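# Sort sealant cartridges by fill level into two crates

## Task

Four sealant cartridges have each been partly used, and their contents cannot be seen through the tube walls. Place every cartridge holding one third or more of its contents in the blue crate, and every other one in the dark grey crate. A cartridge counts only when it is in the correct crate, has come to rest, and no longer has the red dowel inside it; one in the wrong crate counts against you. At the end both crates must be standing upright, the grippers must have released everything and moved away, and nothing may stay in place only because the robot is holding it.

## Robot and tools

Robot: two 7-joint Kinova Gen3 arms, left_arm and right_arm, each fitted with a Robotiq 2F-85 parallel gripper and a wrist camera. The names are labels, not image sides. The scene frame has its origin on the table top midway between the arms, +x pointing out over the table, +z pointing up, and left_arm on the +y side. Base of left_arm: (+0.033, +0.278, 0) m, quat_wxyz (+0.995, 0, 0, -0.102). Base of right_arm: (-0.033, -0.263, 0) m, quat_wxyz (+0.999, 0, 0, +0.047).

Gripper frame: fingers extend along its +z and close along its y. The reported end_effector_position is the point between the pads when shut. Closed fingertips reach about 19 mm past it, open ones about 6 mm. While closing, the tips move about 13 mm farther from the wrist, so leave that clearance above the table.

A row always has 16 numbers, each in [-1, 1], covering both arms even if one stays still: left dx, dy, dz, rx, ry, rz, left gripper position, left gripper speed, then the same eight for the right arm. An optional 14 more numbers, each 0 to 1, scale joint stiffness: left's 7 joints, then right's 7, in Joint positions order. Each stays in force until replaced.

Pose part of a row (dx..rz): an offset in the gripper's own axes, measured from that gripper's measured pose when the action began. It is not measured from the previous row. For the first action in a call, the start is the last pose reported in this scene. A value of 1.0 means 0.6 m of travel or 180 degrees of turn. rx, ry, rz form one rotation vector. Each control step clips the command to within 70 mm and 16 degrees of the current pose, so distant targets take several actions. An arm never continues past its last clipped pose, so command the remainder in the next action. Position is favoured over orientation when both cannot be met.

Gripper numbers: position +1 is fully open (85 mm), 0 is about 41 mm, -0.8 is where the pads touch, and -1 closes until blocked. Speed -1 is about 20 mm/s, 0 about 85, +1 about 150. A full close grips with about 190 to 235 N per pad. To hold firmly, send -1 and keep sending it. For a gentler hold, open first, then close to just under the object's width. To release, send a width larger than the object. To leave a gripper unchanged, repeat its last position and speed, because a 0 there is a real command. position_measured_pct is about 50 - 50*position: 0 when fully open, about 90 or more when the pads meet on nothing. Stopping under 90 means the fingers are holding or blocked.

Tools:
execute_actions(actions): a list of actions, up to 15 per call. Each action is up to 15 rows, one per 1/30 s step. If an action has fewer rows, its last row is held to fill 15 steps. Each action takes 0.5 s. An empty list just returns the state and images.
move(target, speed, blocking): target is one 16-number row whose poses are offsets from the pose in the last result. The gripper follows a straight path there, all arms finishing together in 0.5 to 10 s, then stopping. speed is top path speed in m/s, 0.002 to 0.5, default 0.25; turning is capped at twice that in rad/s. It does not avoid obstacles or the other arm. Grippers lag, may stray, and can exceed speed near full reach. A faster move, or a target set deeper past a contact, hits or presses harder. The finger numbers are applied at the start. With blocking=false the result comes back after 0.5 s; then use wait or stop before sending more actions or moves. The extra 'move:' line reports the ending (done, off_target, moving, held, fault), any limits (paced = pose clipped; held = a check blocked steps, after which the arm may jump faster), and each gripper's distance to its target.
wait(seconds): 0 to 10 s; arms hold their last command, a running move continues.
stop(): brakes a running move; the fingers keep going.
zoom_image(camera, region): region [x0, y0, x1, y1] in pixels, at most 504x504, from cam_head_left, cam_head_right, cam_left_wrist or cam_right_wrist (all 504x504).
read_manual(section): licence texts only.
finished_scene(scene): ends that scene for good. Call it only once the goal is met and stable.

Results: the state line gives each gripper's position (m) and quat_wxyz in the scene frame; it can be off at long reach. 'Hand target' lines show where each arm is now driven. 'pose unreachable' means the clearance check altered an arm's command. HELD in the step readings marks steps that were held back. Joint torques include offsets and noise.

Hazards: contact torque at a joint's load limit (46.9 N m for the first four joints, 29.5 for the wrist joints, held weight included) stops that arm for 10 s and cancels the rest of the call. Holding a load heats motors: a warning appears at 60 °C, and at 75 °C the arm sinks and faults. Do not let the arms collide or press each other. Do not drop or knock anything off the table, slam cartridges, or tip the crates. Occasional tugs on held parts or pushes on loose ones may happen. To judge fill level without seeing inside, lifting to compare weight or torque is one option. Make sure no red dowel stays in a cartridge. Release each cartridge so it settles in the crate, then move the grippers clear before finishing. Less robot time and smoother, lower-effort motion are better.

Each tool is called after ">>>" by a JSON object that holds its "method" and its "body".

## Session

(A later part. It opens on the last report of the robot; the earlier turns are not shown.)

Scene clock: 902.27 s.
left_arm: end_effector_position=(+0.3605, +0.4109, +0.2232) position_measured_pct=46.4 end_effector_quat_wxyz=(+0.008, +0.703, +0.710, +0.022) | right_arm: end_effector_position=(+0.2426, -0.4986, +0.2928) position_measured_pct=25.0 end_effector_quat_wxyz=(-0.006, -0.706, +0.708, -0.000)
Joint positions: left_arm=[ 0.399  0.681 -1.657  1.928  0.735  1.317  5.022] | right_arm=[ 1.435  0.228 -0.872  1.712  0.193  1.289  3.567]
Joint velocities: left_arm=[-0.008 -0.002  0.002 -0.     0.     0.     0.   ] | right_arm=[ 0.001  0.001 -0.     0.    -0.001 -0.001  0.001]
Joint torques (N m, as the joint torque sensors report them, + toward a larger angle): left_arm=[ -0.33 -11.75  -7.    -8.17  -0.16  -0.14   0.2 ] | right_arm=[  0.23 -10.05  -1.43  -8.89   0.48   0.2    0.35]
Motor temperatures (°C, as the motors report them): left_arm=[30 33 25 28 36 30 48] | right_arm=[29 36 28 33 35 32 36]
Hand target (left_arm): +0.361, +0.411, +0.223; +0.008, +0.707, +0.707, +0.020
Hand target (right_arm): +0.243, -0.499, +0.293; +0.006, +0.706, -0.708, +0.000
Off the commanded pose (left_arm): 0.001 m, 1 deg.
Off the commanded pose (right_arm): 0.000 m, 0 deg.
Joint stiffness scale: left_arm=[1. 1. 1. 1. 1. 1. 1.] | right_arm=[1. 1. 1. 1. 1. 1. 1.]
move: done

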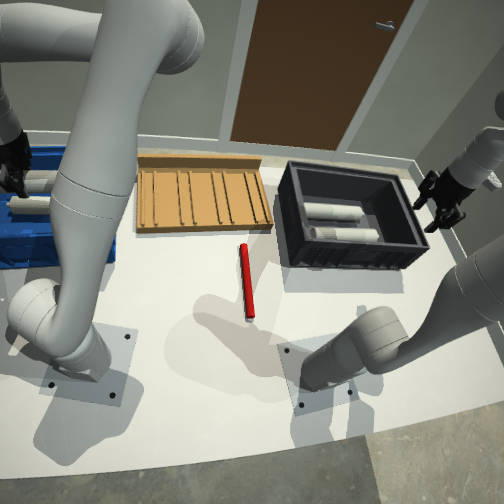

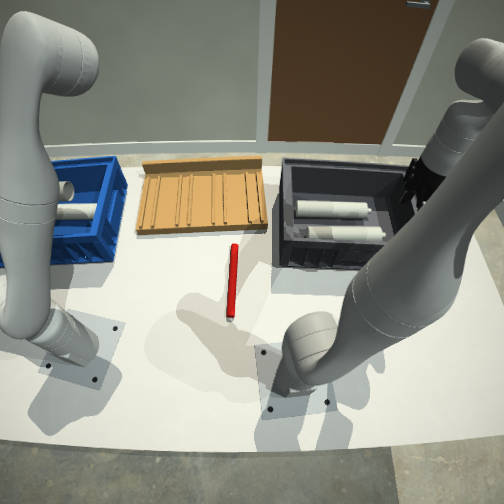

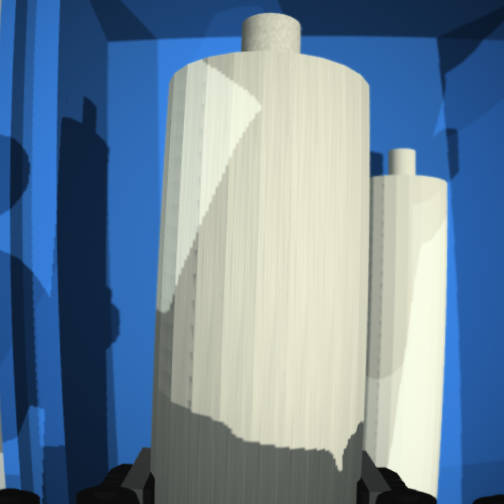

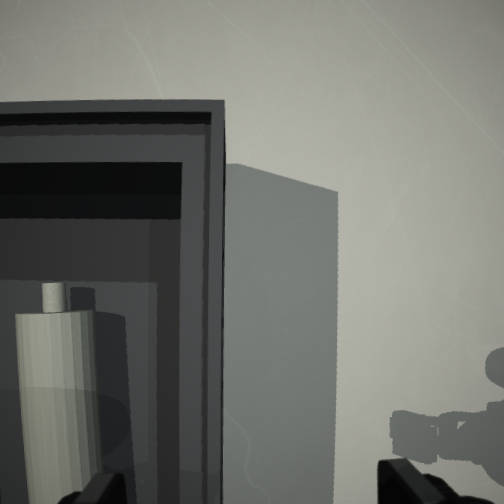

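>>> {"method": "move", "body": {"target": [0,0,0.295,0,0,0,-1,0, 0,0,0,0,0,0,0.5,0], "speed": 0.1}}

Scene clock: 912.17 s.
left_arm: end_effector_position=(+0.3681, +0.4149, +0.0493) position_measured_pct=46.4 end_effector_quat_wxyz=(+0.008, +0.704, +0.710, +0.022) | right_arm: end_effector_position=(+0.2426, -0.4986, +0.2928) position_measured_pct=25.0 end_effector_quat_wxyz=(-0.006, -0.706, +0.708, -0.000)
Joint positions: left_arm=[ 0.145  0.91  -1.237  2.148  1.157  0.965  4.723] | right_arm=[ 1.435  0.228 -0.872  1.712  0.193  1.289  3.567]
Joint velocities: left_arm=[-0.004  0.004  0.001 -0.     0.001 -0.    -0.001] | right_arm=[-0.001  0.     0.    -0.001 -0.001  0.     0.001]
Joint torques (N m, as the joint torque sensors report them, + toward a larger angle): left_arm=[ -0.05 -15.7   -7.35  -4.02  -0.2   -0.21   0.25] | right_arm=[  0.28 -10.23  -1.06  -8.75  -0.29   0.27  -0.02]
Motor temperatures (°C, as the motors report them): left_arm=[30 33 25 28 36 30 48] | right_arm=[29 36 28 33 35 32 36]
Hand target (left_arm): +0.368, +0.415, +0.047; +0.007, +0.703, +0.711, +0.022
Hand target (right_arm): +0.243, -0.499, +0.293; +0.006, +0.706, -0.708, +0.000
Off the commanded pose (left_arm): 0.003 m, 0 deg.
Off the commanded pose (right_arm): 0.000 m, 0 deg.
Joint stiffness scale: left_arm=[1. 1. 1. 1. 1. 1. 1.] | right_arm=[1. 1. 1. 1. 1. 1. 1.]
move: done

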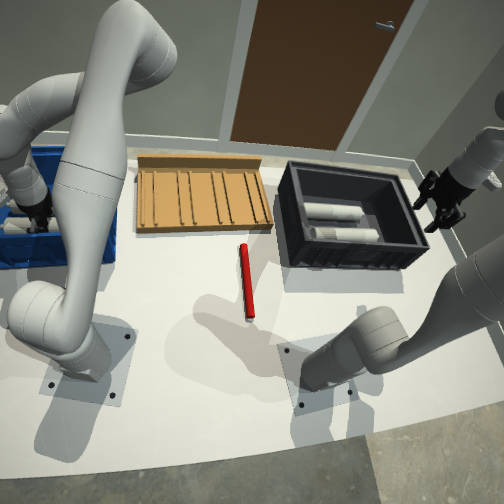

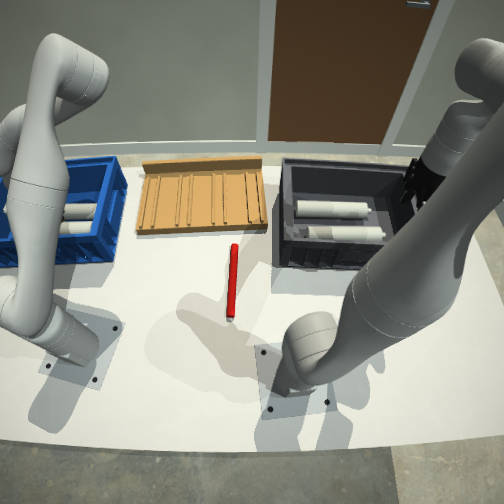

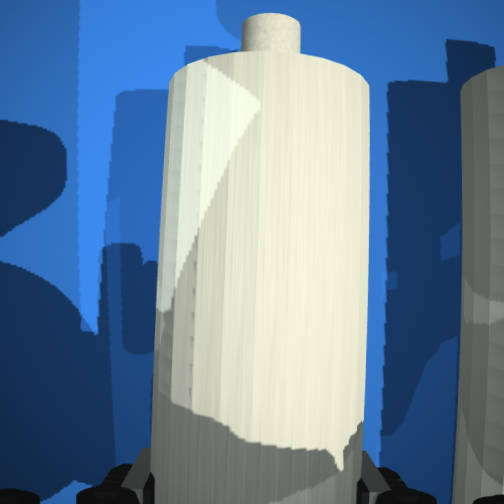

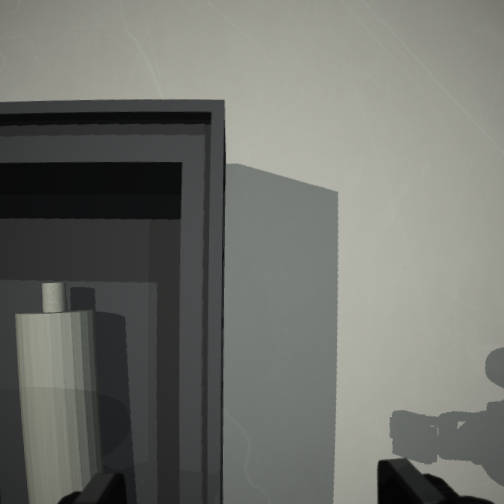

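>>> {"method": "move", "body": {"target": [0,0,0.008,0,0,0,-1,0, 0,0,0,0,0,0,0.5,0], "speed": 0.04}}

>>> {"method": "move", "body": {"target": [0,0,0,0,0,0,0.45,-0.5, 0,0,0,0,0,0,0.5,0]}}

>>> {"method": "move", "body": {"target": [0,0,-0.35,0,0,0,0.45,-0.5, 0,0,0,0,0,0,0.5,0], "speed": 0.12}}

Scene clock: 918.27 s.
left_arm: end_effector_position=(+0.3684, +0.4148, +0.0467) position_measured_pct=46.4 end_effector_quat_wxyz=(+0.008, +0.704, +0.710, +0.022) | right_arm: end_effector_position=(+0.2426, -0.4986, +0.2928) position_measured_pct=25.0 end_effector_quat_wxyz=(-0.006, -0.706, +0.708, -0.000)
Joint positions: left_arm=[ 0.141  0.915 -1.231  2.148  1.164  0.963  4.718] | right_arm=[ 1.435  0.228 -0.872  1.712  0.193  1.289  3.567]
Joint velocities: left_arm=[-0.001  0.003  0.     0.     0.001  0.    -0.001] | right_arm=[ 0.    -0.001  0.    -0.001 -0.001 -0.     0.   ]
Joint torques (N m, as the joint torque sensors report them, + toward a larger angle): left_arm=[ -0.06 -14.95  -7.43  -3.9   -0.08  -0.24   0.36] | right_arm=[ 0.66 -9.97 -1.7  -8.28  0.23  0.14  0.57]
Motor temperatures (°C, as the motors report them): left_arm=[30 33 25 28 36 30 48] | right_arm=[29 36 28 33 35 32 36]
Hand target (left_arm): +0.368, +0.415, +0.045; +0.008, +0.704, +0.710, +0.022
Hand target (right_arm): +0.243, -0.499, +0.293; +0.006, +0.706, -0.708, +0.000
Off the commanded pose (left_arm): 0.002 m, 0 deg.
Off the commanded pose (right_arm): 0.000 m, 0 deg.
Joint stiffness scale: left_arm=[1. 1. 1. 1. 1. 1. 1.] | right_arm=[1. 1. 1. 1. 1. 1. 1.]
move: done

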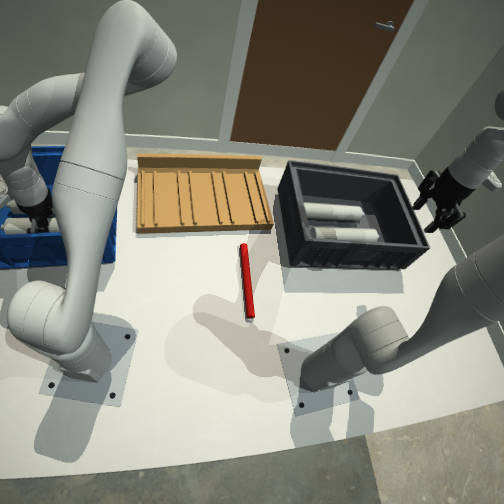

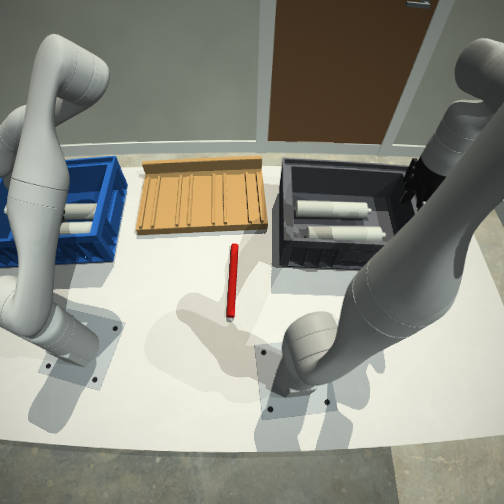

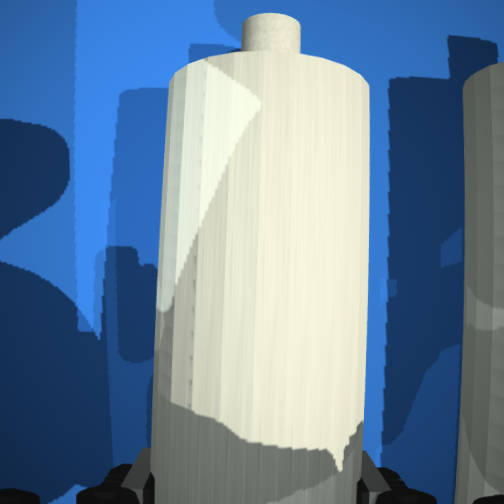

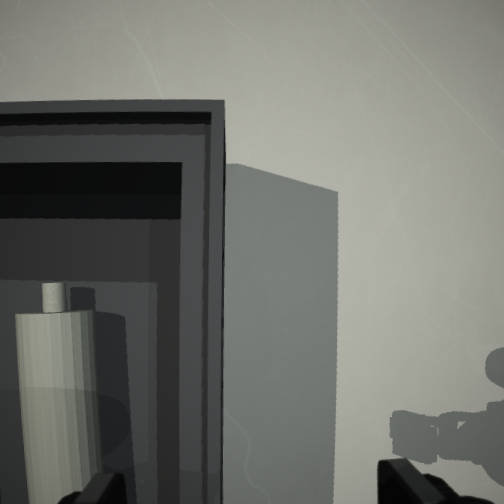

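Scene clock: 918.97 s.
left_arm: end_effector_position=(+0.3684, +0.4148, +0.0467) position_measured_pct=27.4 end_effector_quat_wxyz=(+0.008, +0.704, +0.710, +0.022) | right_arm: end_effector_position=(+0.2426, -0.4986, +0.2928) position_measured_pct=25.0 end_effector_quat_wxyz=(-0.006, -0.706, +0.708, -0.000)
Joint positions: left_arm=[ 0.141  0.915 -1.231  2.148  1.164  0.963  4.718] | right_arm=[ 1.435  0.228 -0.872  1.712  0.193  1.289  3.567]
Joint velocities: left_arm=[ 0.     0.     0.     0.    -0.     0.001  0.   ] | right_arm=[-0.    -0.001 -0.    -0.001  0.     0.001 -0.   ]
Joint torques (N m, as the joint torque sensors report them, + toward a larger angle): left_arm=[ -0.03 -14.64  -6.38  -3.48  -0.14  -0.29   0.12] | right_arm=[ 0.28 -9.96 -1.4  -8.48  0.29  0.08 -0.21]
Motor temperatures (°C, as the motors report them): left_arm=[30 33 25 28 36 30 48] | right_arm=[29 36 28 33 35 32 36]
Hand target (left_arm): +0.368, +0.415, +0.047; +0.008, +0.704, +0.710, +0.022
Hand target (right_arm): +0.243, -0.499, +0.293; +0.006, +0.706, -0.708, +0.000
Off the commanded pose (left_arm): 0.000 m, 0 deg.
Off the commanded pose (right_arm): 0.000 m, 0 deg.
Joint stiffness scale: left_arm=[1. 1. 1. 1. 1. 1. 1.] | right_arm=[1. 1. 1. 1. 1. 1. 1.]
move: done

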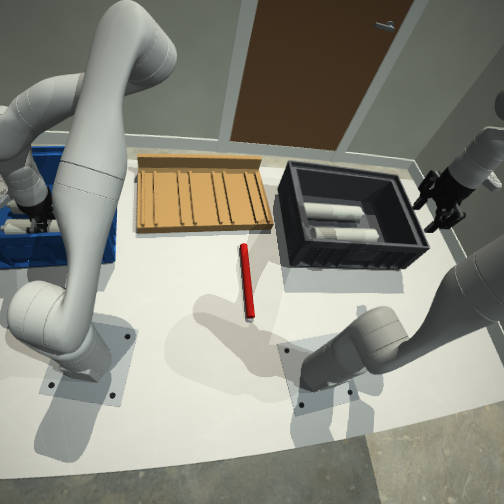

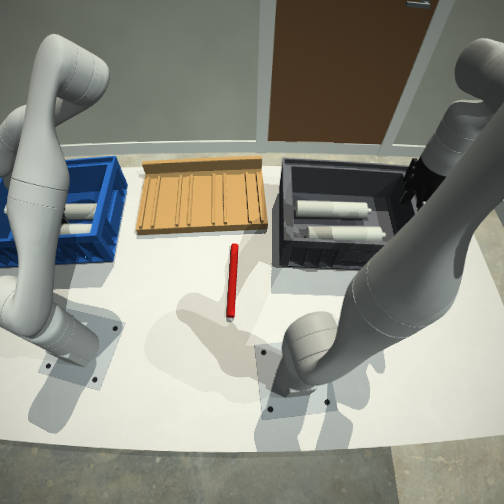

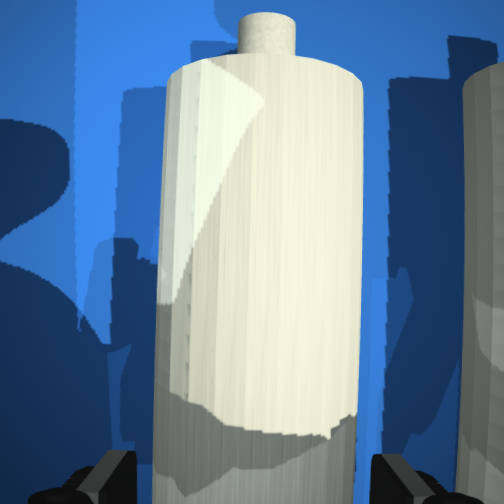

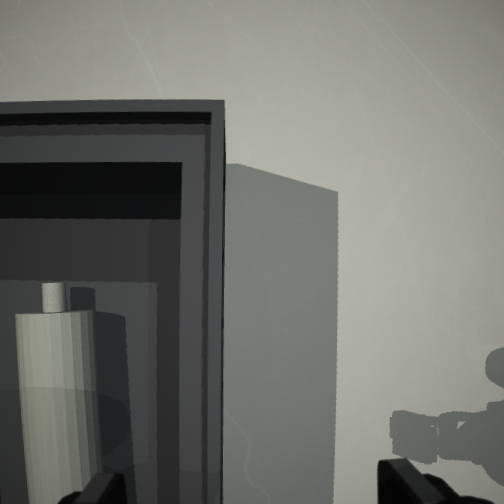

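Scene clock: 921.13 s.
left_arm: end_effector_position=(+0.3614, +0.4101, +0.2538) position_measured_pct=27.4 end_effector_quat_wxyz=(+0.010, +0.704, +0.709, +0.021) | right_arm: end_effector_position=(+0.2426, -0.4986, +0.2928) position_measured_pct=25.0 end_effector_quat_wxyz=(-0.006, -0.706, +0.708, -0.000)
Joint positions: left_arm=[ 0.427  0.654 -1.709  1.862  0.692  1.393  5.058] | right_arm=[ 1.435  0.228 -0.872  1.712  0.193  1.289  3.567]
Joint velocities: left_arm=[ 0.004 -0.001 -0.003 -0.001  0.     0.006  0.   ] | right_arm=[ 0.    -0.001 -0.     0.     0.001  0.001  0.   ]
Joint torques (N m, as the joint torque sensors report them, + toward a larger angle): left_arm=[  0.08 -10.82  -5.94  -7.52  -0.2   -0.17   0.27] | right_arm=[  0.56 -10.39  -1.46  -8.29   0.15   0.3    0.27]
Motor temperatures (°C, as the motors report them): left_arm=[30 33 25 28 36 30 48] | right_arm=[29 36 28 33 35 32 36]
Hand target (left_arm): +0.360, +0.410, +0.256; +0.009, +0.704, +0.710, +0.021
Hand target (right_arm): +0.243, -0.499, +0.293; +0.006, +0.706, -0.708, +0.000
Off the commanded pose (left_arm): 0.003 m, 0 deg.
Off the commanded pose (right_arm): 0.000 m, 0 deg.
Joint stiffness scale: left_arm=[1. 1. 1. 1. 1. 1. 1.] | right_arm=[1. 1. 1. 1. 1. 1. 1.]
move: done

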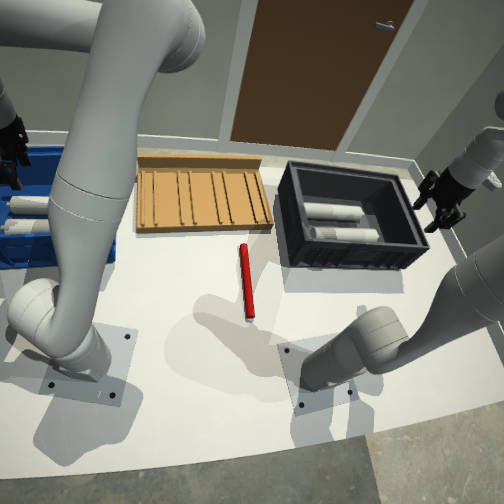

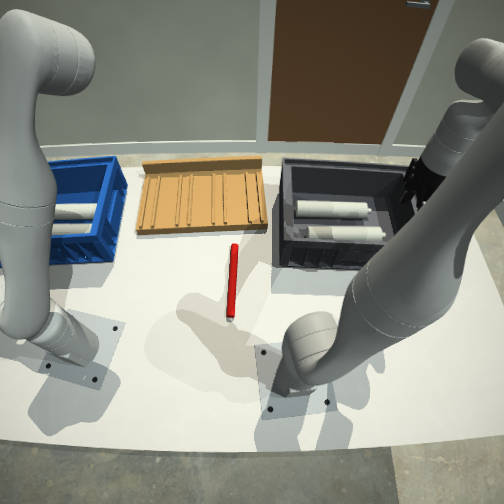

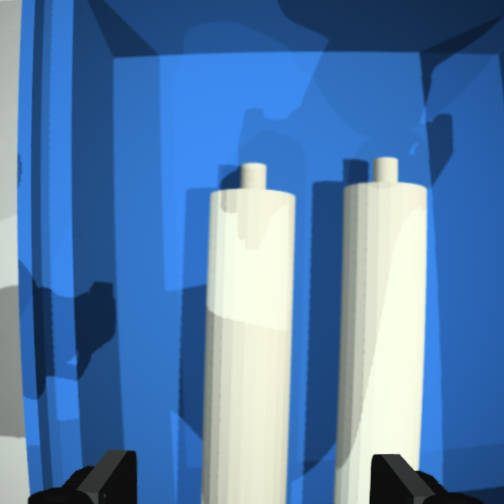

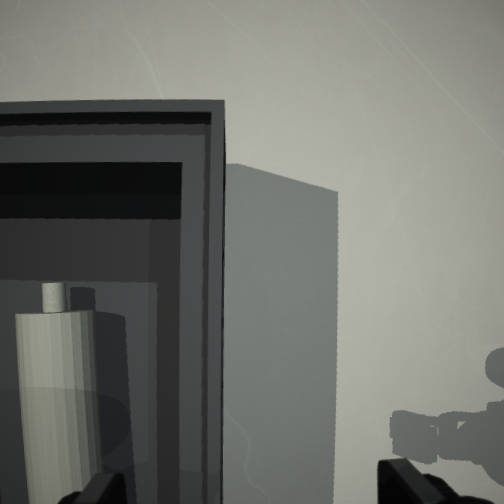

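>>> {"method": "finished_scene", "body": {"scene": 1}}

The scene is finished: the task was done.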